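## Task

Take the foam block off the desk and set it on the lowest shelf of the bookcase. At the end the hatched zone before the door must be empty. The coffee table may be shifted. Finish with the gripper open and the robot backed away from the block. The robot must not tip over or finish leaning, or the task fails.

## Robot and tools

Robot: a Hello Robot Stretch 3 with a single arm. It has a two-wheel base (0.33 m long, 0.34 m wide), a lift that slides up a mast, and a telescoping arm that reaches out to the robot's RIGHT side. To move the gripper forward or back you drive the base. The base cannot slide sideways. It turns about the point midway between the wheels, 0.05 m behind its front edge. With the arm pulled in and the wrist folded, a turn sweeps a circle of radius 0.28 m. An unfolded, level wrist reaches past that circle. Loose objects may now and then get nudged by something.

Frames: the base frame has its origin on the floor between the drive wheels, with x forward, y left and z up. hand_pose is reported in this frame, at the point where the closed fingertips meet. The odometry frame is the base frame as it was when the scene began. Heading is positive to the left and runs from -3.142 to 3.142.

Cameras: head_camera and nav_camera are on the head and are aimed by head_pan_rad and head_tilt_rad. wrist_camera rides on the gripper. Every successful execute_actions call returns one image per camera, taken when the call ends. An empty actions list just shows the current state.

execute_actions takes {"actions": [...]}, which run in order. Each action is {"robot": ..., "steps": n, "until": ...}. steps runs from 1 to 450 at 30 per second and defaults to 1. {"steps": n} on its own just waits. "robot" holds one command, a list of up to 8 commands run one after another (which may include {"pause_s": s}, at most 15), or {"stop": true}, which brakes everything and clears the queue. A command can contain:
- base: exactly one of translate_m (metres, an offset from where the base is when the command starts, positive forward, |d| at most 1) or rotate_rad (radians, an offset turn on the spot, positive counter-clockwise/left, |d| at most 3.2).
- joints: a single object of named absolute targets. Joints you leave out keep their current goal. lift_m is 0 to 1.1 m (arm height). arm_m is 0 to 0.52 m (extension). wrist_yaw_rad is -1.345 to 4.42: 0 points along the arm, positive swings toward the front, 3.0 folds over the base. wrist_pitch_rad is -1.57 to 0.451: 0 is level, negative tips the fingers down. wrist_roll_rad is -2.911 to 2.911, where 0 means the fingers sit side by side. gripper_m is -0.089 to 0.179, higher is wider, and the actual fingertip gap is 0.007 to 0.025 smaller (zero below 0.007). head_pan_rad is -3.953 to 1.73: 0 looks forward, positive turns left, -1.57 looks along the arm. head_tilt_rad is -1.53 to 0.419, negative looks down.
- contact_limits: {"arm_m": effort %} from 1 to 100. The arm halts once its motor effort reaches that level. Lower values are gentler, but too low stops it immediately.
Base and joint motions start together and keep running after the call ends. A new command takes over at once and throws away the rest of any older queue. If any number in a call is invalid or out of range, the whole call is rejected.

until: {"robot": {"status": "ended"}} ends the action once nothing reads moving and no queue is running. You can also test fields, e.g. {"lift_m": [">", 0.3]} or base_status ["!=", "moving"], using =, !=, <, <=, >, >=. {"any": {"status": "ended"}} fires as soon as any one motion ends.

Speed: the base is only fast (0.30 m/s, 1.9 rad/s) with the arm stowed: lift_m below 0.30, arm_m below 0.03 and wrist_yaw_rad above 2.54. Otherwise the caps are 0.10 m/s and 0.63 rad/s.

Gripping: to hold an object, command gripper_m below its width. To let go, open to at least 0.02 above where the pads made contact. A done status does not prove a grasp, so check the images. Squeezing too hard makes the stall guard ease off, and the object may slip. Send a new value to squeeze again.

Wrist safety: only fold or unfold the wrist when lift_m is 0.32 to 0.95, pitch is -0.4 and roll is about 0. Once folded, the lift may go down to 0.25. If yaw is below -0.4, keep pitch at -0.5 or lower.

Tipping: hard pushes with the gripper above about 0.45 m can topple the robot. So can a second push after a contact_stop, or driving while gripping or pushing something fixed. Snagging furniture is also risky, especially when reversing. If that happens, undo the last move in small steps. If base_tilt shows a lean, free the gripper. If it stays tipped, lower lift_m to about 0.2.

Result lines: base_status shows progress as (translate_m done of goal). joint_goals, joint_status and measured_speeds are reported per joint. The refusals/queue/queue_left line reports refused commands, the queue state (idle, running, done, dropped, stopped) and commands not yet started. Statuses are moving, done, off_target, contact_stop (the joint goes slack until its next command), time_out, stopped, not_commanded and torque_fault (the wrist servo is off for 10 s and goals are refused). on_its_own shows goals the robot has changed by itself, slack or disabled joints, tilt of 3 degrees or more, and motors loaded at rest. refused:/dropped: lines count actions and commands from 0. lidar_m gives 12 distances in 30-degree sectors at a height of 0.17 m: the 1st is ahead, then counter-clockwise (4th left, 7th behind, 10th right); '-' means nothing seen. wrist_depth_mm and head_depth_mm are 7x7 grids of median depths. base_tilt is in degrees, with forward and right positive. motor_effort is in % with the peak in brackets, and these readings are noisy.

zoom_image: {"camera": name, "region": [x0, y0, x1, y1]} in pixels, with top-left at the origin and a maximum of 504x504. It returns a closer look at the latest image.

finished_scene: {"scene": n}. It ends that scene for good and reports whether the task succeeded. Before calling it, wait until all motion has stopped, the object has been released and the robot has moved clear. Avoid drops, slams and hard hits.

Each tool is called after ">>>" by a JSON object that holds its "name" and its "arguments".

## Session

>>> {"name": "execute_actions", "arguments": {"actions": []}}

Scene clock: 0.00 s.
robot.base_odometry: x=+0.000 y=+0.000 heading=+0.000 (m, m, rad; robot's odometry frame)
robot.turned_by_wheels: +0.000 (rad since the last result)
robot.turned_by_imu: +0.000 (rad since the last result)
robot.base_tilt: forward=-1.1 right=-0.9 (deg)
robot.lidar_m: 1.89 2.60 2.41 1.97 1.66 1.66 1.88 1.87 1.79 2.48 2.12 1.46
robot.head_depth_mm: 1816 2200 2175 2176 2163 2154 1566 / 1850 2393 2393 2345 2323 2281 1629 / 1846 2554 2592 2602 2544 2457 1807 / 1850 2805 2871 2838 2796 2782 1871 / 1878 2821 3249 3188 3148 3048 2333 / 1875 2809 3160 3194 3183 3130 2329 / 1740 2726 2879 2862 2898 2892 2276
robot.base_status: not_commanded
robot.joint_positions: lift_m=+0.591 arm_m=+0.002 wrist_yaw_rad=+2.949 wrist_pitch_rad=-0.519 wrist_roll_rad=-0.015 gripper_m=+0.037 head_pan_rad=+0.011 head_tilt_rad=+0.003
robot.joint_goals: lift_m=+0.591 arm_m=+0.002 wrist_yaw_rad=+2.949 wrist_pitch_rad=-0.519 wrist_roll_rad=-0.015 gripper_m=+0.037 head_pan_rad=+0.011 head_tilt_rad=+0.003
robot.joint_status: lift_m=not_commanded arm_m=not_commanded wrist_yaw_rad=not_commanded wrist_pitch_rad=not_commanded wrist_roll_rad=not_commanded gripper_m=not_commanded head_pan_rad=not_commanded head_tilt_rad=not_commanded
robot.measured_speeds: translate_m=+0.000 rotate_rad=+0.000 lift_m=+0.000 arm_m=+0.000 wrist_yaw_rad=+0.000 wrist_pitch_rad=+0.000 wrist_roll_rad=+0.000 head_pan_rad=+0.000 head_tilt_rad=+0.000
robot: refusals=0 queue=idle queue_left=0
robot.motor_effort: left_wheel=+0 right_wheel=+1 lift_m=+32 arm_m=+0 wrist_yaw_rad=+0 wrist_pitch_rad=+7 wrist_roll_rad=+0 gripper_m=+1 head_pan_rad=+0 head_tilt_rad=+2 (%)
robot.hand_pose: x=+0.0190 y=+0.0597 z=+0.5814 quat_wxyz=(+0.246, +0.692, +0.117, +0.668) (m; robot's base frame)
robot.wrist_depth_mm: - - - - - - - / - - - - - - - / - - - - - - - / - - - - - - - / 910 903 - 867 882 864 841 / 790 788 - 762 736 752 746 / 692 682 665 686 667 668 652
pictures: head_camera (sideways: a quarter turn clockwise sets it upright), nav_camera (sideways: a quarter turn counterclockwise sets it upright), wrist_camera
Images, in order (width x height): head_camera 896x504, nav_camera 672x504, wrist_camera 644x364.

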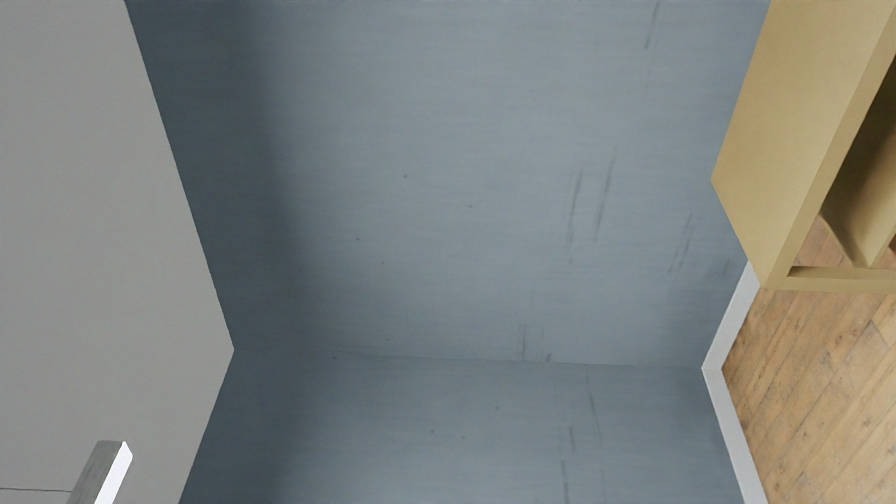

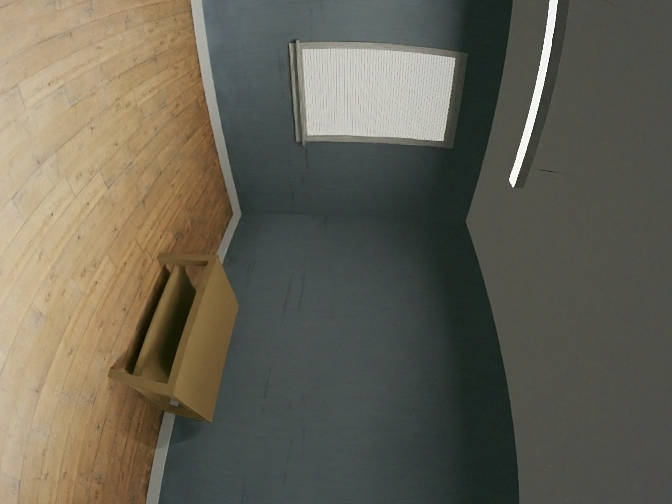

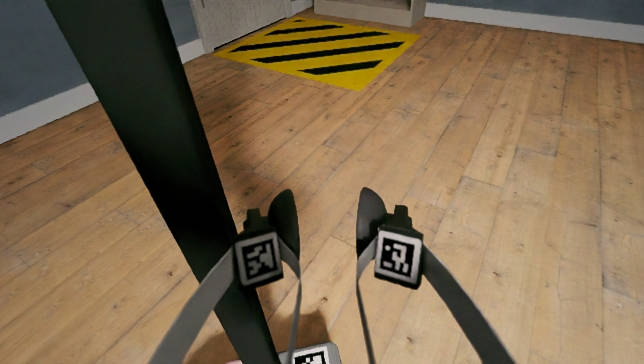

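>>> {"name": "execute_actions", "arguments": {"actions": [{"robot":{"joints":{"head_pan_rad":-1.8,"head_tilt_rad":-0.4}},"steps":100,"until":{"robot":{"status":"ended"}}}]}}

Scene clock: 3.57 s.
robot.base_odometry: x=+0.000 y=+0.000 heading=+0.000 (m, m, rad; robot's odometry frame)
robot.turned_by_wheels: +0.000 (rad since the last result)
robot.turned_by_imu: -0.001 (rad since the last result)
robot.base_tilt: forward=-1.1 right=-0.8 (deg)
robot.lidar_m: 1.89 2.60 2.41 1.97 1.66 1.66 1.89 1.87 1.79 2.48 2.12 1.46
robot.head_depth_mm: 1867 1967 2087 1664 2307 1818 1454 / 1966 2074 2204 1795 2359 1815 1448 / 2059 2201 2333 1947 2307 1801 1439 / 2184 2335 2488 2660 2387 1788 1433 / 2305 2466 2629 2858 2376 1795 1418 / 2433 2644 2816 3045 2328 1775 1418 / 2481 2608 2782 2899 2355 1751 1403
robot.base_status: not_commanded
robot.joint_positions: lift_m=+0.591 arm_m=+0.002 wrist_yaw_rad=+2.949 wrist_pitch_rad=-0.519 wrist_roll_rad=-0.015 gripper_m=+0.037 head_pan_rad=-1.793 head_tilt_rad=-0.395
robot.joint_goals: lift_m=+0.591 arm_m=+0.002 wrist_yaw_rad=+2.949 wrist_pitch_rad=-0.519 wrist_roll_rad=-0.015 gripper_m=+0.037 head_pan_rad=-1.800 head_tilt_rad=-0.400
robot.joint_status: lift_m=not_commanded arm_m=not_commanded wrist_yaw_rad=not_commanded wrist_pitch_rad=not_commanded wrist_roll_rad=not_commanded gripper_m=not_commanded head_pan_rad=done head_tilt_rad=done
robot.measured_speeds: translate_m=+0.000 rotate_rad=+0.000 lift_m=+0.000 arm_m=+0.000 wrist_yaw_rad=+0.000 wrist_pitch_rad=+0.000 wrist_roll_rad=+0.000 head_pan_rad=+0.000 head_tilt_rad=+0.000
robot: refusals=0 queue=done queue_left=0
robot.motor_effort: left_wheel=+0(1) right_wheel=+0(1) lift_m=+32(32) arm_m=+0(0) wrist_yaw_rad=+0(0) wrist_pitch_rad=+6(6) wrist_roll_rad=+0(0) gripper_m=+0(1) head_pan_rad=-4(39) head_tilt_rad=-1(18) (%)
robot.hand_pose: x=+0.0190 y=+0.0597 z=+0.5814 quat_wxyz=(+0.246, +0.692, +0.117, +0.668) (m; robot's base frame)
robot.wrist_depth_mm: - - - - - - - / - - - - - - - / - - - - - - - / - - - - - - - / 914 895 - 869 890 870 837 / 785 779 - 771 731 753 753 / 693 694 675 676 673 659 655
pictures: head_camera (sideways: a quarter turn clockwise sets it upright), nav_camera (sideways: a quarter turn counterclockwise sets it upright), wrist_camera
Images, in order (width x height): head_camera 896x504, nav_camera 672x504, wrist_camera 644x364.

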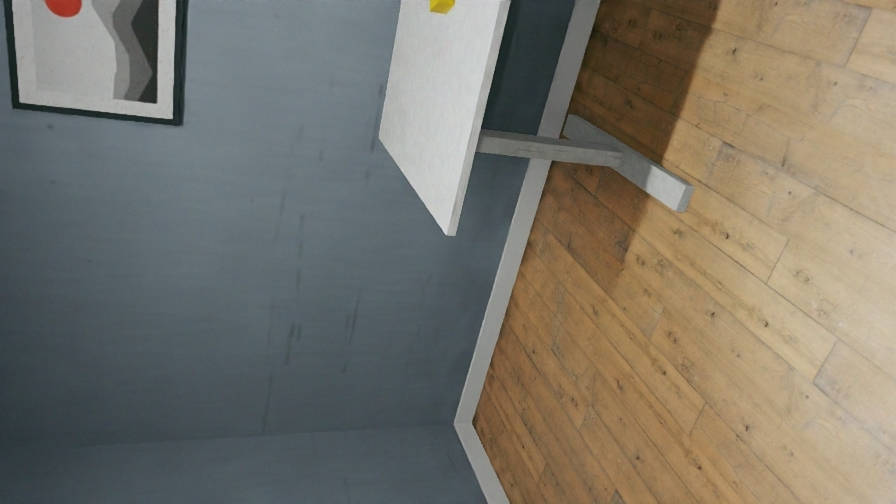

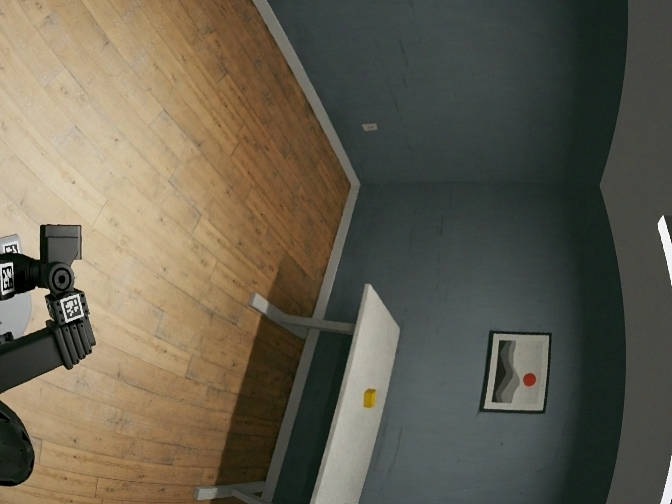

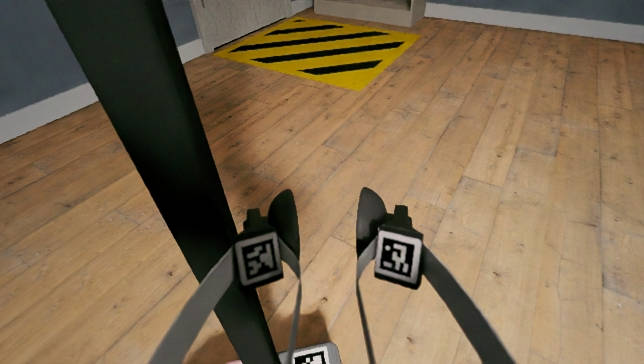

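>>> {"name": "execute_actions", "arguments": {"actions": [{"robot":[{"base":{"rotate_rad":-2.13},"joints":{"lift_m":1.0,"gripper_m":0.13}},{"base":{"translate_m":1.0},"joints":{"wrist_yaw_rad":0,"wrist_pitch_rad":-0.12}},{"base":{"rotate_rad":1.57},"joints":{"head_pan_rad":-1.57,"head_tilt_rad":-0.5}}],"steps":450,"until":{"robot":{"status":"ended"}}},{"steps":450,"until":{"robot":{"status":"ended"}}}]}}

Scene clock: 50.17 s.
robot.base_odometry: x=-0.530 y=-0.848 heading=-0.560 (m, m, rad; robot's odometry frame)
robot.turned_by_wheels: -0.560 (rad since the last result)
robot.turned_by_imu: -0.570 (rad since the last result)
robot.base_tilt: forward=-1.1 right=-0.8 (deg)
robot.lidar_m: 1.92 1.84 2.55 3.41 2.25 1.87 1.86 1.16 1.22 0.80 0.82 1.92
robot.head_depth_mm: 976 1055 1153 1233 - - - / 984 1083 1171 1243 966 - - / 988 1092 1195 1277 - - - / 1008 1112 1221 1288 - - - / 1023 1138 1240 1259 905 690 632 / 1037 1154 1262 1242 898 708 1189 / 1082 1173 1303 1403 893 700 1223
robot.base_status: done (rotate_rad +1.5699 of +1.5700)
robot.joint_positions: lift_m=+1.000 arm_m=+0.002 wrist_yaw_rad=+0.002 wrist_pitch_rad=-0.142 wrist_roll_rad=-0.015 gripper_m=+0.130 head_pan_rad=-1.577 head_tilt_rad=-0.494
robot.joint_goals: lift_m=+1.000 arm_m=+0.002 wrist_yaw_rad=+0.000 wrist_pitch_rad=-0.120 wrist_roll_rad=-0.015 gripper_m=+0.130 head_pan_rad=-1.570 head_tilt_rad=-0.500
robot.joint_status: lift_m=done arm_m=not_commanded wrist_yaw_rad=done wrist_pitch_rad=done wrist_roll_rad=not_commanded gripper_m=done head_pan_rad=done head_tilt_rad=done
robot.measured_speeds: translate_m=+0.000 rotate_rad=+0.000 lift_m=+0.000 arm_m=+0.000 wrist_yaw_rad=+0.000 wrist_pitch_rad=+0.000 wrist_roll_rad=+0.000 head_pan_rad=+0.000 head_tilt_rad=+0.000
robot: refusals=0 queue=done queue_left=0
robot.motor_effort: left_wheel=-2(7) right_wheel=+3(5) lift_m=+40(43) arm_m=+0(0) wrist_yaw_rad=-2(5) wrist_pitch_rad=+10(10) wrist_roll_rad=+0(1) gripper_m=+0(79) head_pan_rad=+4(25) head_tilt_rad=-2(10) (%)
robot.hand_pose: x=-0.0210 y=-0.3973 z=+1.0784 quat_wxyz=(+0.711, +0.051, -0.700, -0.049) (m; robot's base frame)
robot.wrist_depth_mm: - 987 913 868 809 799 769 / - - 986 914 881 826 780 / - - - 967 912 866 810 / - - - - 986 912 887 / - - 845 855 827 881 807 / - - 669 648 654 618 637 / - 542 538 537 526 519 522
pictures: head_camera (sideways: a quarter turn clockwise sets it upright), nav_camera (sideways: a quarter turn counterclockwise sets it upright), wrist_camera
Images, in order (width x height): head_camera 896x504, nav_camera 672x504, wrist_camera 644x364.

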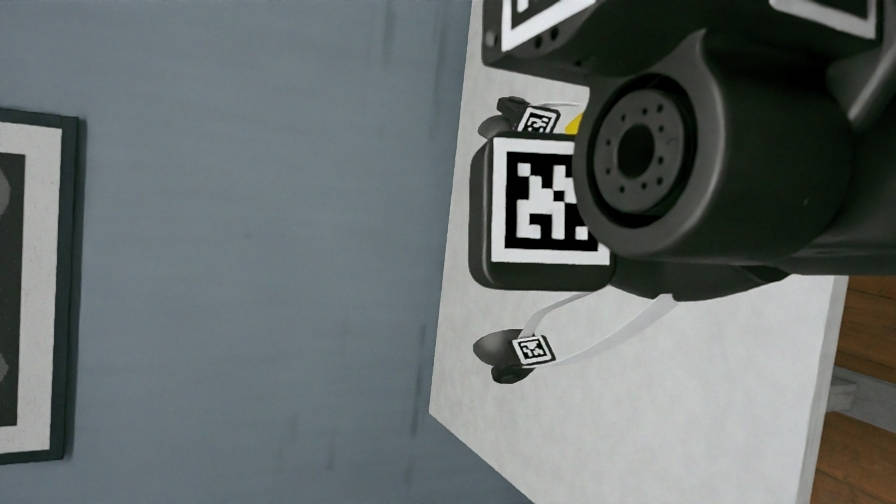

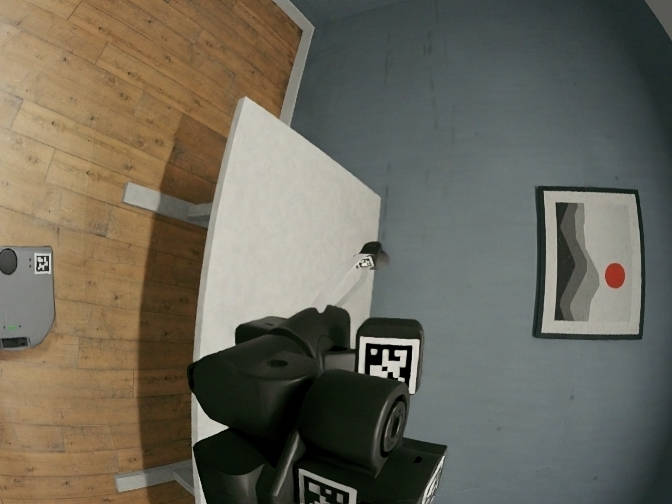

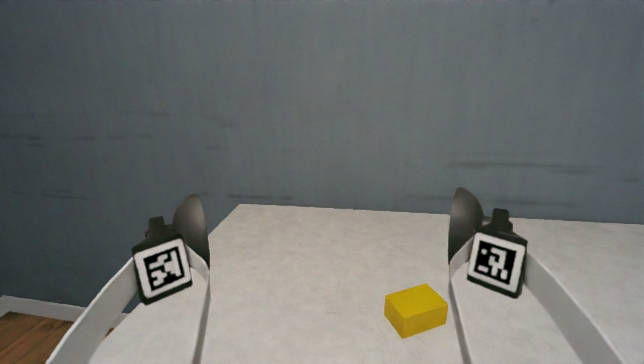

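>>> {"name": "execute_actions", "arguments": {"actions": [{"robot":{"base":{"translate_m":-0.15},"joints":{"lift_m":0.8,"arm_m":0.28}},"steps":300,"until":{"robot":{"status":"ended"}}}]}}

Scene clock: 56.13 s.
robot.base_odometry: x=-0.658 y=-0.768 heading=-0.560 (m, m, rad; robot's odometry frame)
robot.turned_by_wheels: +0.000 (rad since the last result)
robot.turned_by_imu: -0.001 (rad since the last result)
robot.base_tilt: forward=-1.1 right=-0.8 (deg)
robot.lidar_m: 2.06 1.96 2.64 3.39 2.07 1.72 1.71 1.03 1.19 1.19 0.86 2.07
robot.head_depth_mm: 956 1029 1120 1195 935 753 - / 969 1050 1142 1220 992 - 578 / 987 1069 1165 1228 - 676 589 / 980 1089 1183 1254 - 690 601 / 997 1113 1213 1250 875 709 599 / 1015 1129 1232 1235 902 705 612 / 1052 1147 1265 1228 890 702 625
robot.base_status: done (translate_m -0.1500 of -0.1500)
robot.joint_positions: lift_m=+0.800 arm_m=+0.280 wrist_yaw_rad=+0.001 wrist_pitch_rad=-0.141 wrist_roll_rad=-0.015 gripper_m=+0.130 head_pan_rad=-1.577 head_tilt_rad=-0.494
robot.joint_goals: lift_m=+0.800 arm_m=+0.280 wrist_yaw_rad=+0.000 wrist_pitch_rad=-0.120 wrist_roll_rad=-0.015 gripper_m=+0.130 head_pan_rad=-1.570 head_tilt_rad=-0.500
robot.joint_status: lift_m=done arm_m=done wrist_yaw_rad=done wrist_pitch_rad=done wrist_roll_rad=not_commanded gripper_m=done head_pan_rad=done head_tilt_rad=done
robot.measured_speeds: translate_m=+0.000 rotate_rad=+0.000 lift_m=+0.000 arm_m=+0.000 wrist_yaw_rad=+0.000 wrist_pitch_rad=+0.000 wrist_roll_rad=+0.000 head_pan_rad=+0.000 head_tilt_rad=+0.000
robot: refusals=0 queue=done queue_left=0
robot.motor_effort: left_wheel=-1(8) right_wheel=+2(2) lift_m=+24(38) arm_m=+3(3) wrist_yaw_rad=-1(3) wrist_pitch_rad=+10(10) wrist_roll_rad=+1(1) gripper_m=+0(1) head_pan_rad=+4(3) head_tilt_rad=-2(1) (%)
robot.hand_pose: x=-0.0212 y=-0.6750 z=+0.8792 quat_wxyz=(+0.711, +0.051, -0.700, -0.049) (m; robot's base frame)
robot.wrist_depth_mm: 719 672 628 602 572 542 524 / 750 715 670 635 601 569 546 / 806 758 713 674 629 601 570 / 889 698 686 685 657 618 598 / 488 498 475 461 454 475 446 / 368 358 361 356 352 336 346 / 309 296 292 234 278 285 282
pictures: head_camera (sideways: a quarter turn clockwise sets it upright), nav_camera (sideways: a quarter turn counterclockwise sets it upright), wrist_camera
Images, in order (width x height): head_camera 896x504, nav_camera 672x504, wrist_camera 644x364.

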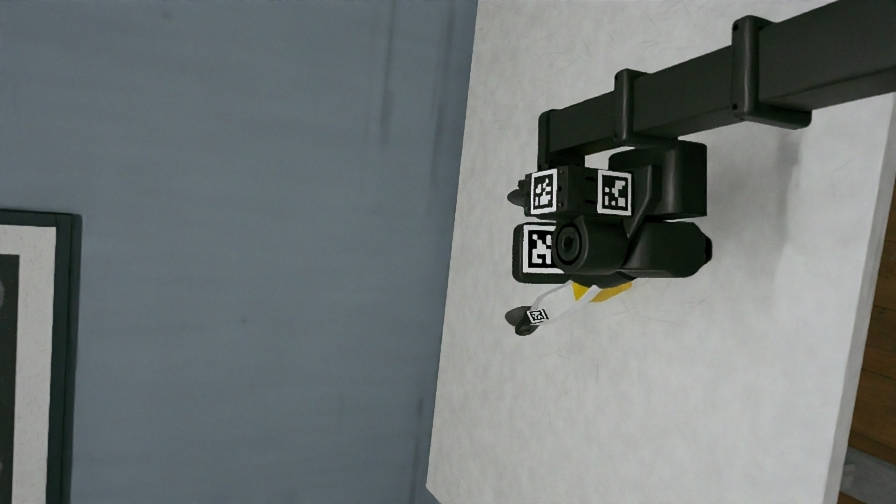

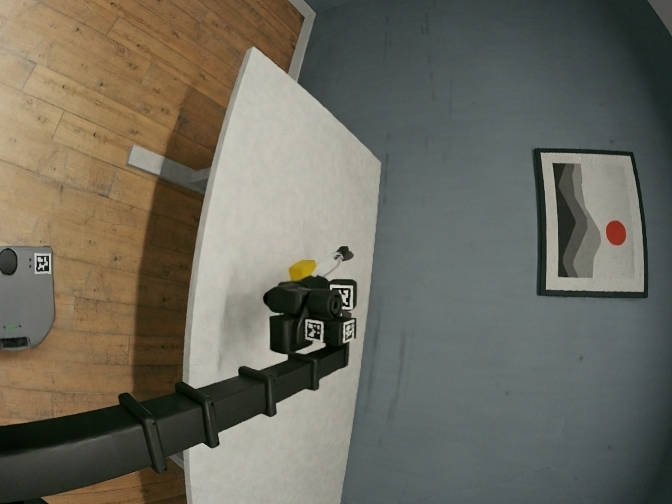

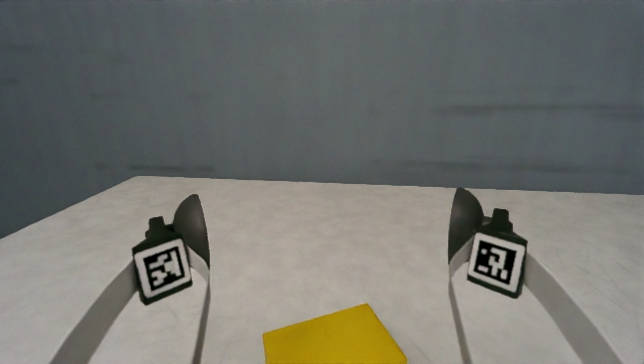

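>>> {"name": "execute_actions", "arguments": {"actions": [{"robot":[{"joints":{"lift_m":0.705}}],"steps":200,"until":{"robot":{"status":"ended"}}}]}}

Scene clock: 61.37 s.
robot.base_odometry: x=-0.658 y=-0.768 heading=-0.560 (m, m, rad; robot's odometry frame)
robot.turned_by_wheels: +0.000 (rad since the last result)
robot.turned_by_imu: -0.001 (rad since the last result)
robot.base_tilt: forward=-1.1 right=-0.7 (deg)
robot.lidar_m: 2.06 1.96 2.65 3.39 2.08 1.72 1.72 1.03 1.19 1.18 0.85 2.07
robot.head_depth_mm: 950 1032 1123 1197 934 727 596 / 970 1047 1146 1220 927 746 - / 984 1067 1163 1225 942 - 581 / 978 1086 1183 1252 952 - 589 / 997 1103 1211 1256 907 709 598 / 1016 1124 1238 1240 900 707 611 / 1054 1144 1260 1224 892 700 628
robot.base_status: done (translate_m -0.1500 of -0.1500)
robot.joint_positions: lift_m=+0.705 arm_m=+0.280 wrist_yaw_rad=+0.001 wrist_pitch_rad=-0.141 wrist_roll_rad=-0.015 gripper_m=+0.130 head_pan_rad=-1.577 head_tilt_rad=-0.494
robot.joint_goals: lift_m=+0.705 arm_m=+0.280 wrist_yaw_rad=+0.000 wrist_pitch_rad=-0.120 wrist_roll_rad=-0.015 gripper_m=+0.130 head_pan_rad=-1.570 head_tilt_rad=-0.500
robot.joint_status: lift_m=done arm_m=done wrist_yaw_rad=done wrist_pitch_rad=done wrist_roll_rad=not_commanded gripper_m=done head_pan_rad=done head_tilt_rad=done
robot.measured_speeds: translate_m=+0.000 rotate_rad=+0.000 lift_m=+0.000 arm_m=+0.000 wrist_yaw_rad=+0.000 wrist_pitch_rad=+0.000 wrist_roll_rad=+0.000 head_pan_rad=+0.000 head_tilt_rad=+0.000
robot: refusals=0 queue=done queue_left=0
robot.motor_effort: left_wheel=-2(2) right_wheel=+2(2) lift_m=+24(23) arm_m=+3(3) wrist_yaw_rad=-2(2) wrist_pitch_rad=+10(10) wrist_roll_rad=+0(1) gripper_m=+0(0) head_pan_rad=+4(5) head_tilt_rad=-2(2) (%)
robot.hand_pose: x=-0.0212 y=-0.6750 z=+0.7842 quat_wxyz=(+0.711, +0.051, -0.700, -0.049) (m; robot's base frame)
robot.wrist_depth_mm: 716 669 629 593 573 548 520 / 772 709 663 645 599 576 544 / 818 734 681 658 615 595 564 / 426 419 411 399 388 385 372 / 293 298 266 190 244 284 266 / 223 215 208 171 194 201 208 / 187 176 175 173 172 171 169
pictures: head_camera (sideways: a quarter turn clockwise sets it upright), nav_camera (sideways: a quarter turn counterclockwise sets it upright), wrist_camera
Images, in order (width x height): head_camera 896x504, nav_camera 672x504, wrist_camera 644x364.

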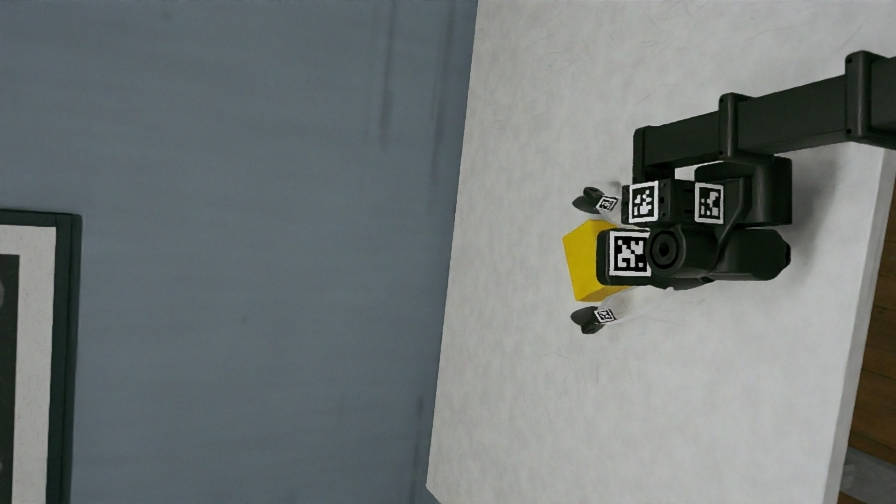

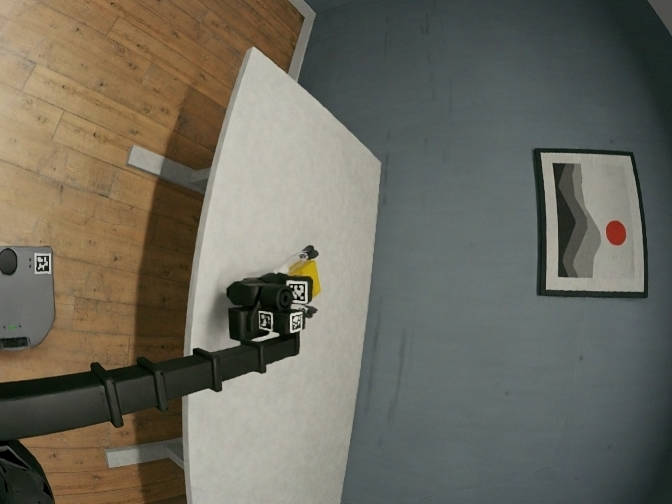

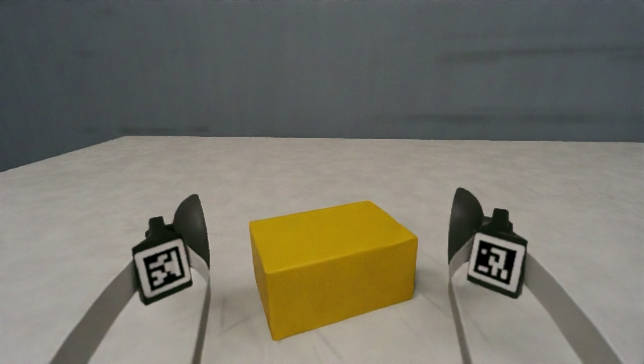

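>>> {"name": "execute_actions", "arguments": {"actions": [{"robot":[{"joints":{"lift_m":0.695,"arm_m":0.3}},{"joints":{"gripper_m":0.01}},{"joints":{"lift_m":0.8}},{"joints":{"arm_m":0,"head_pan_rad":1.7,"head_tilt_rad":-0.3}}],"steps":450,"until":{"robot":{"status":"ended"}}}]}}

Scene clock: 71.90 s.
robot.base_odometry: x=-0.658 y=-0.768 heading=-0.560 (m, m, rad; robot's odometry frame)
robot.turned_by_wheels: +0.000 (rad since the last result)
robot.turned_by_imu: -0.003 (rad since the last result)
robot.base_tilt: forward=-1.0 right=-0.9 (deg)
robot.lidar_m: 2.06 1.96 2.66 3.40 2.07 1.72 1.72 1.03 1.19 1.18 0.85 2.07
robot.head_depth_mm: 3075 3269 3417 3545 2851 2032 1560 / 3207 3323 3492 3705 2826 2019 1569 / 3271 3452 3681 3801 2787 1995 1552 / 3342 3579 3782 3743 2827 1977 1538 / 3456 3659 3856 3885 2778 1964 1535 / 3178 3262 3496 3581 2748 1962 1519 / 2627 2760 2927 3066 2719 1988 1515
robot.base_status: done (translate_m -0.1500 of -0.1500)
robot.joint_positions: lift_m=+0.800 arm_m=+0.002 wrist_yaw_rad=+0.001 wrist_pitch_rad=-0.141 wrist_roll_rad=-0.015 gripper_m=+0.030 head_pan_rad=+1.693 head_tilt_rad=-0.310
robot.joint_goals: lift_m=+0.800 arm_m=+0.000 wrist_yaw_rad=+0.000 wrist_pitch_rad=-0.120 wrist_roll_rad=-0.015 gripper_m=+0.029 head_pan_rad=+1.700 head_tilt_rad=-0.300
robot.joint_status: lift_m=done arm_m=done wrist_yaw_rad=done wrist_pitch_rad=done wrist_roll_rad=not_commanded gripper_m=done head_pan_rad=done head_tilt_rad=done
robot.measured_speeds: translate_m=+0.000 rotate_rad=+0.000 lift_m=+0.000 arm_m=+0.000 wrist_yaw_rad=+0.000 wrist_pitch_rad=+0.000 wrist_roll_rad=+0.000 head_pan_rad=+0.000 head_tilt_rad=+0.000
robot: refusals=0 queue=done queue_left=0
robot.on_its_own: gripper_m is held at +0.029, not at your +0.010, by its stall guard, which is not easing now
robot.motor_effort: left_wheel=-1(1) right_wheel=+2(2) lift_m=+40(39) arm_m=-2(2) wrist_yaw_rad=-1(1) wrist_pitch_rad=+10(10) wrist_roll_rad=+0(1) gripper_m=-19(100) head_pan_rad=+4(40) head_tilt_rad=+3(15) (%)
robot.hand_pose: x=-0.0213 y=-0.3976 z=+0.8786 quat_wxyz=(+0.711, +0.051, -0.700, -0.049) (m; robot's base frame)
robot.wrist_depth_mm: - 941 893 855 816 757 732 / - - 939 897 844 797 758 / - - - 924 916 863 796 / - 691 679 671 655 638 621 / 488 484 185 174 172 452 442 / 369 366 148 150 172 350 346 / 297 297 285 168 290 285 282
pictures: head_camera (sideways: a quarter turn clockwise sets it upright), nav_camera (sideways: a quarter turn counterclockwise sets it upright), wrist_camera
Images, in order (width x height): head_camera 896x504, nav_camera 672x504, wrist_camera 644x364.

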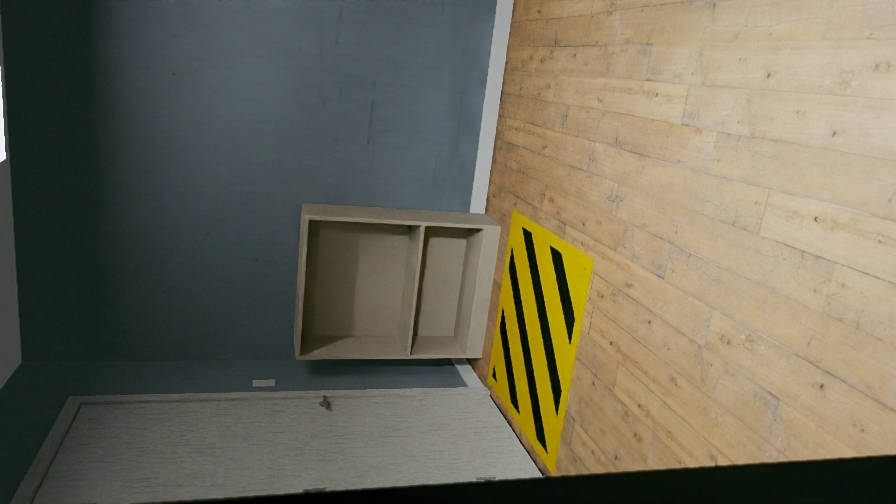

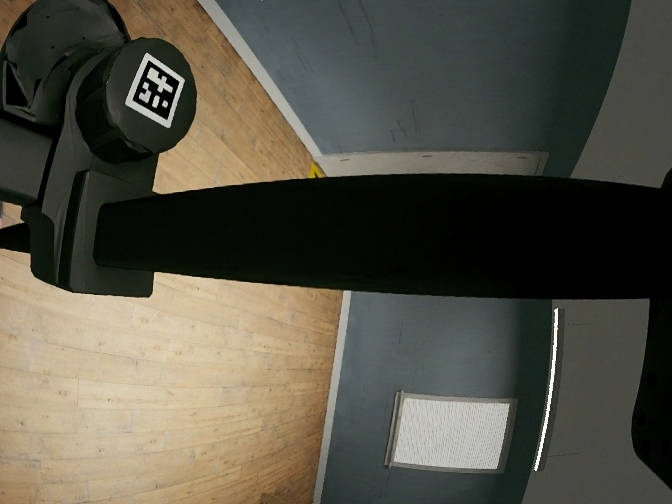

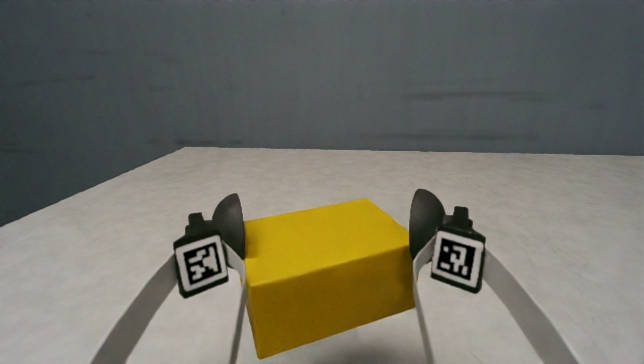

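>>> {"name": "execute_actions", "arguments": {"actions": [{"robot":[{"base":{"rotate_rad":1.57},"joints":{"lift_m":0.2}},{"base":{"translate_m":1.0}},{"base":{"translate_m":1.0}},{"base":{"translate_m":0.5}},{"base":{"rotate_rad":1.57}},{"base":{"translate_m":0.55},"joints":{"head_pan_rad":-1.57,"head_tilt_rad":-0.5}}],"steps":450,"until":{"robot":{"status":"ended"}}},{"steps":450,"until":{"robot":{"status":"ended"}}},{"steps":450,"until":{"robot":{"status":"ended"}}},{"steps":450,"until":{"robot":{"status":"ended"}}}]}}

Scene clock: 124.20 s.
robot.base_odometry: x=+0.207 y=+1.642 heading=+2.580 (m, m, rad; robot's odometry frame)
robot.turned_by_wheels: +3.140 (rad since the last result)
robot.turned_by_imu: +3.120 (rad since the last result)
robot.base_tilt: forward=-1.0 right=-0.8 (deg)
robot.lidar_m: 0.72 0.82 1.27 3.12 3.42 2.48 2.30 1.53 0.94 1.19 0.90 0.73
robot.head_depth_mm: 1001 1081 1082 1146 1423 1552 1344 / 1011 1098 1152 1260 1309 1430 1328 / 1030 1113 1167 1300 1355 1464 1344 / 1042 1131 1189 1321 1346 1502 1322 / 1059 1150 1213 1347 1335 1478 1328 / 1079 1174 1240 1373 1377 1479 1316 / 1092 1188 1186 1291 1310 1453 1307
robot.base_status: done (translate_m +0.5500 of +0.5500)
robot.joint_positions: lift_m=+0.200 arm_m=+0.002 wrist_yaw_rad=+0.001 wrist_pitch_rad=-0.141 wrist_roll_rad=-0.015 gripper_m=+0.030 head_pan_rad=-1.563 head_tilt_rad=-0.494
robot.joint_goals: lift_m=+0.200 arm_m=+0.000 wrist_yaw_rad=+0.000 wrist_pitch_rad=-0.120 wrist_roll_rad=-0.015 gripper_m=+0.029 head_pan_rad=-1.570 head_tilt_rad=-0.500
robot.joint_status: lift_m=done arm_m=done wrist_yaw_rad=done wrist_pitch_rad=done wrist_roll_rad=not_commanded gripper_m=done head_pan_rad=done head_tilt_rad=done
robot.measured_speeds: translate_m=+0.000 rotate_rad=+0.000 lift_m=+0.000 arm_m=+0.000 wrist_yaw_rad=+0.000 wrist_pitch_rad=+0.000 wrist_roll_rad=+0.000 head_pan_rad=+0.000 head_tilt_rad=+0.000
robot: refusals=0 queue=done queue_left=0
robot.on_its_own: gripper_m is held at +0.029, not at your +0.010, by its stall guard, which is not easing now
robot.motor_effort: left_wheel=-2(5) right_wheel=+2(5) lift_m=+24(41) arm_m=-2(3) wrist_yaw_rad=-1(1) wrist_pitch_rad=+10(10) wrist_roll_rad=+0(0) gripper_m=-21(19) head_pan_rad=-3(42) head_tilt_rad=-2(13) (%)
robot.hand_pose: x=-0.0213 y=-0.3976 z=+0.2791 quat_wxyz=(+0.711, +0.051, -0.700, -0.050) (m; robot's base frame)
robot.wrist_depth_mm: 709 774 857 831 771 782 779 / 715 833 932 911 858 836 827 / 718 827 - 942 900 877 872 / 706 818 796 750 733 894 871 / 684 728 185 173 171 681 669 / 560 561 149 150 172 521 524 / 453 445 423 167 429 428 426
pictures: head_camera (sideways: a quarter turn clockwise sets it upright), nav_camera (sideways: a quarter turn counterclockwise sets it upright), wrist_camera
Images, in order (width x height): head_camera 896x504, nav_camera 672x504, wrist_camera 644x364.

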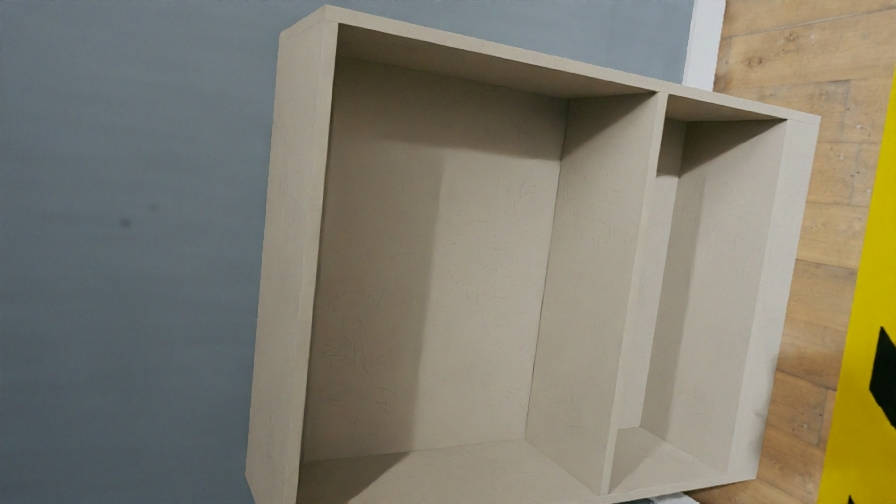

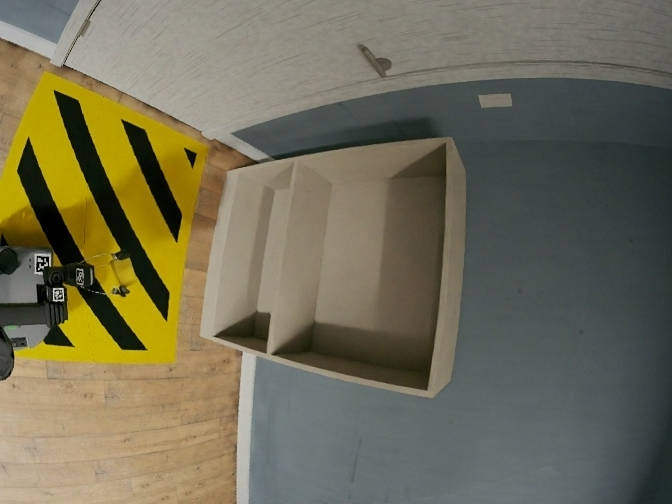

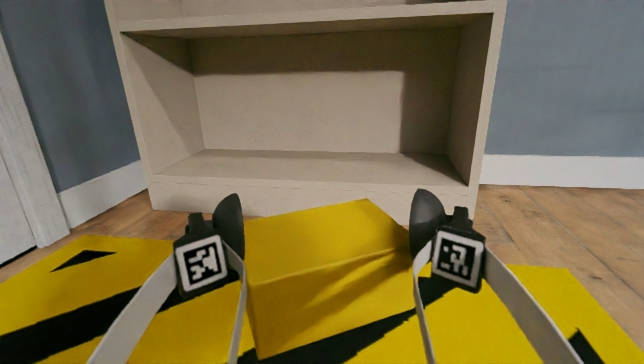

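>>> {"name": "execute_actions", "arguments": {"actions": [{"robot":[{"base":{"rotate_rad":-1.57},"joints":{"lift_m":0.15}},{"base":{"translate_m":0.2}},{"base":{"rotate_rad":1.57}},{"joints":{"arm_m":0.5}},{"joints":{"lift_m":0.08}},{"joints":{"gripper_m":0.12}},{"joints":{"arm_m":0.08}},{"joints":{"lift_m":0.3}}],"steps":450,"until":{"robot":{"status":"ended"}}},{"steps":450,"until":{"robot":{"status":"ended"}}},{"steps":450,"until":{"robot":{"status":"ended"}}}]}}

Scene clock: 153.43 s.
robot.base_odometry: x=+0.313 y=+1.811 heading=+2.580 (m, m, rad; robot's odometry frame)
robot.turned_by_wheels: +0.000 (rad since the last result)
robot.turned_by_imu: -0.009 (rad since the last result)
robot.base_tilt: forward=-1.1 right=-0.7 (deg)
robot.lidar_m: 0.69 0.78 1.21 3.74 3.61 2.35 2.35 1.29 0.76 1.00 0.86 0.70
robot.head_depth_mm: 832 899 881 1000 963 1052 1319 / 845 918 864 1051 1161 1067 1202 / 857 931 932 1065 1186 1093 1231 / 870 942 917 1086 1205 1115 1228 / 882 954 897 1114 1221 1115 1227 / 896 970 977 1142 1230 1144 1241 / 909 988 956 1153 1218 1223 1252
robot.base_status: done (rotate_rad +1.5699 of +1.5700)
robot.joint_positions: lift_m=+0.300 arm_m=+0.080 wrist_yaw_rad=+0.001 wrist_pitch_rad=-0.141 wrist_roll_rad=-0.015 gripper_m=+0.120 head_pan_rad=-1.563 head_tilt_rad=-0.494
robot.joint_goals: lift_m=+0.300 arm_m=+0.080 wrist_yaw_rad=+0.000 wrist_pitch_rad=-0.120 wrist_roll_rad=-0.015 gripper_m=+0.120 head_pan_rad=-1.570 head_tilt_rad=-0.500
robot.joint_status: lift_m=done arm_m=done wrist_yaw_rad=done wrist_pitch_rad=done wrist_roll_rad=not_commanded gripper_m=done head_pan_rad=done head_tilt_rad=done
robot.measured_speeds: translate_m=+0.000 rotate_rad=+0.000 lift_m=+0.000 arm_m=+0.000 wrist_yaw_rad=+0.000 wrist_pitch_rad=+0.000 wrist_roll_rad=+0.000 head_pan_rad=+0.000 head_tilt_rad=+0.000
robot: refusals=0 queue=done queue_left=0
robot.motor_effort: left_wheel=-2(8) right_wheel=+2(5) lift_m=+40(42) arm_m=-2(2) wrist_yaw_rad=+0(2) wrist_pitch_rad=+10(10) wrist_roll_rad=+1(1) gripper_m=+0(81) head_pan_rad=-4(3) head_tilt_rad=-2(2) (%)
robot.hand_pose: x=-0.0213 y=-0.4756 z=+0.3787 quat_wxyz=(+0.711, +0.051, -0.700, -0.049) (m; robot's base frame)
robot.wrist_depth_mm: 503 650 643 610 578 558 357 / 491 649 666 630 607 504 353 / 544 693 717 681 644 605 397 / 571 691 750 713 677 592 422 / 616 661 707 648 693 490 677 / 645 584 548 538 533 484 664 / 578 572 555 523 507 473 541
pictures: head_camera (sideways: a quarter turn clockwise sets it upright), nav_camera (sideways: a quarter turn counterclockwise sets it upright), wrist_camera
Images, in order (width x height): head_camera 896x504, nav_camera 672x504, wrist_camera 644x364.

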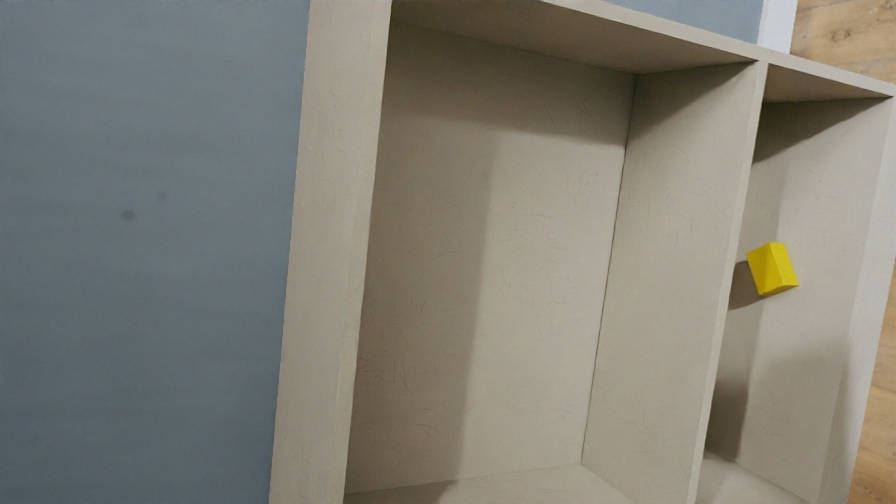

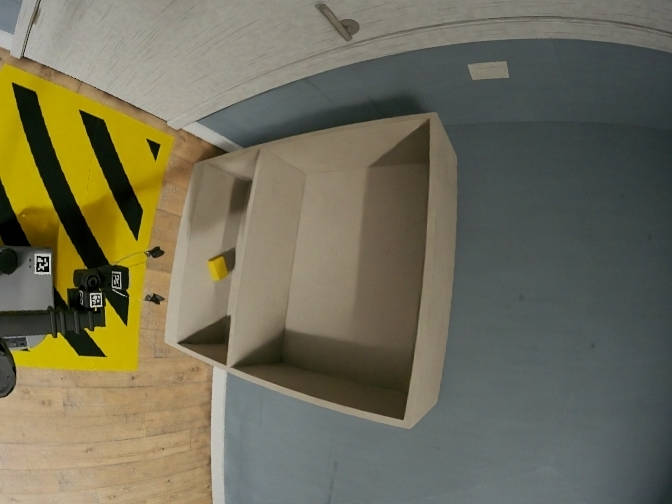

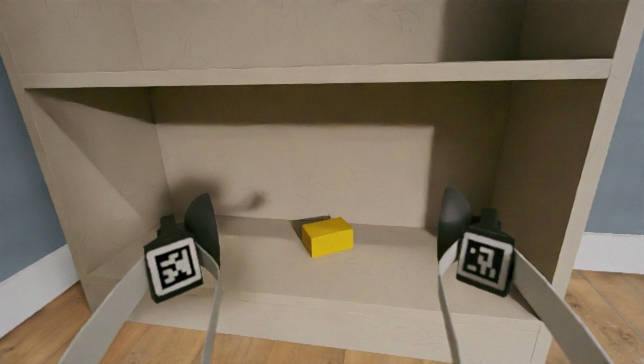

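>>> {"name": "execute_actions", "arguments": {"actions": [{"robot":[{"base":{"rotate_rad":1.57},"joints":{"arm_m":0}},{"base":{"translate_m":1.0}}],"steps":450,"until":{"robot":{"status":"ended"}}},{"steps":450,"until":{"robot":{"status":"ended"}}}]}}

>>> {"name": "finished_scene", "arguments": {"scene": 2}}

Scene clock: 170.63 s.
robot.base_odometry: x=-0.220 y=+0.965 heading=-2.133 (m, m, rad; robot's odometry frame)
robot.turned_by_wheels: +1.570 (rad since the last result)
robot.turned_by_imu: +1.564 (rad since the last result)
robot.base_tilt: forward=-1.0 right=-0.8 (deg)
robot.lidar_m: 2.32 2.65 2.96 2.21 2.54 2.04 1.72 1.07 0.86 0.85 0.93 1.42
robot.head_depth_mm: 673 732 798 874 969 1084 1225 / 684 744 811 887 988 1105 1245 / 694 751 822 900 1001 1129 1259 / 701 760 831 917 1019 1148 1270 / 712 772 847 930 1042 1178 1284 / 721 784 860 947 1062 1209 1295 / 732 795 873 968 1080 1231 1304
robot.base_status: done (translate_m +1.0000 of +1.0000)
robot.joint_positions: lift_m=+0.300 arm_m=+0.002 wrist_yaw_rad=+0.001 wrist_pitch_rad=-0.141 wrist_roll_rad=-0.015 gripper_m=+0.120 head_pan_rad=-1.563 head_tilt_rad=-0.494
robot.joint_goals: lift_m=+0.300 arm_m=+0.000 wrist_yaw_rad=+0.000 wrist_pitch_rad=-0.120 wrist_roll_rad=-0.015 gripper_m=+0.120 head_pan_rad=-1.570 head_tilt_rad=-0.500
robot.joint_status: lift_m=done arm_m=done wrist_yaw_rad=done wrist_pitch_rad=done wrist_roll_rad=not_commanded gripper_m=done head_pan_rad=done head_tilt_rad=done
robot.measured_speeds: translate_m=+0.000 rotate_rad=+0.000 lift_m=+0.000 arm_m=+0.000 wrist_yaw_rad=+0.000 wrist_pitch_rad=+0.000 wrist_roll_rad=+0.000 head_pan_rad=+0.000 head_tilt_rad=+0.000
robot: refusals=0 queue=done queue_left=0
robot.motor_effort: left_wheel=-2(7) right_wheel=+2(6) lift_m=+40(39) arm_m=-2(2) wrist_yaw_rad=+0(2) wrist_pitch_rad=+10(10) wrist_roll_rad=+1(0) gripper_m=+0(1) head_pan_rad=-2(4) head_tilt_rad=-1(2) (%)
robot.hand_pose: x=-0.0213 y=-0.3976 z=+0.3787 quat_wxyz=(+0.711, +0.051, -0.700, -0.049) (m; robot's base frame)
robot.wrist_depth_mm: 608 580 564 541 519 505 484 / 665 620 592 573 556 526 510 / 692 670 630 615 583 557 540 / 740 712 679 640 618 582 560 / 787 745 703 677 653 616 597 / 723 708 688 684 658 624 604 / 581 578 560 565 552 547 543
pictures: head_camera (sideways: a quarter turn clockwise sets it upright), nav_camera (sideways: a quarter turn counterclockwise sets it upright), wrist_camera
Images, in order (width x height): head_camera 896x504, nav_camera 672x504, wrist_camera 644x364.

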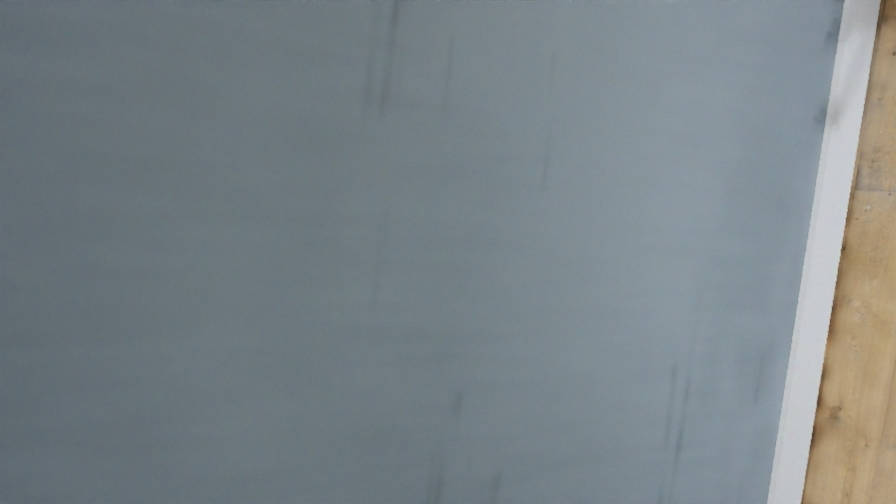

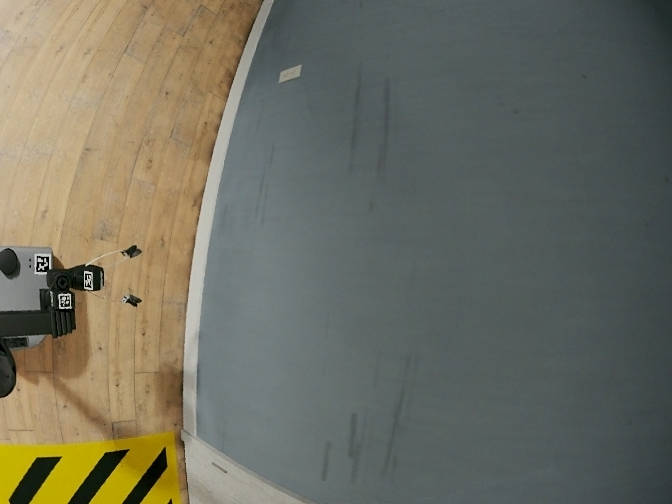

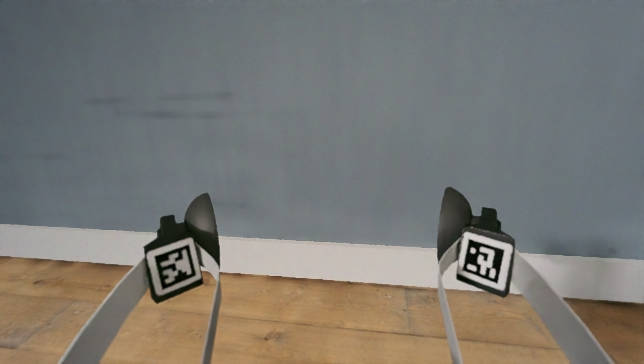

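The scene is finished: the task was done.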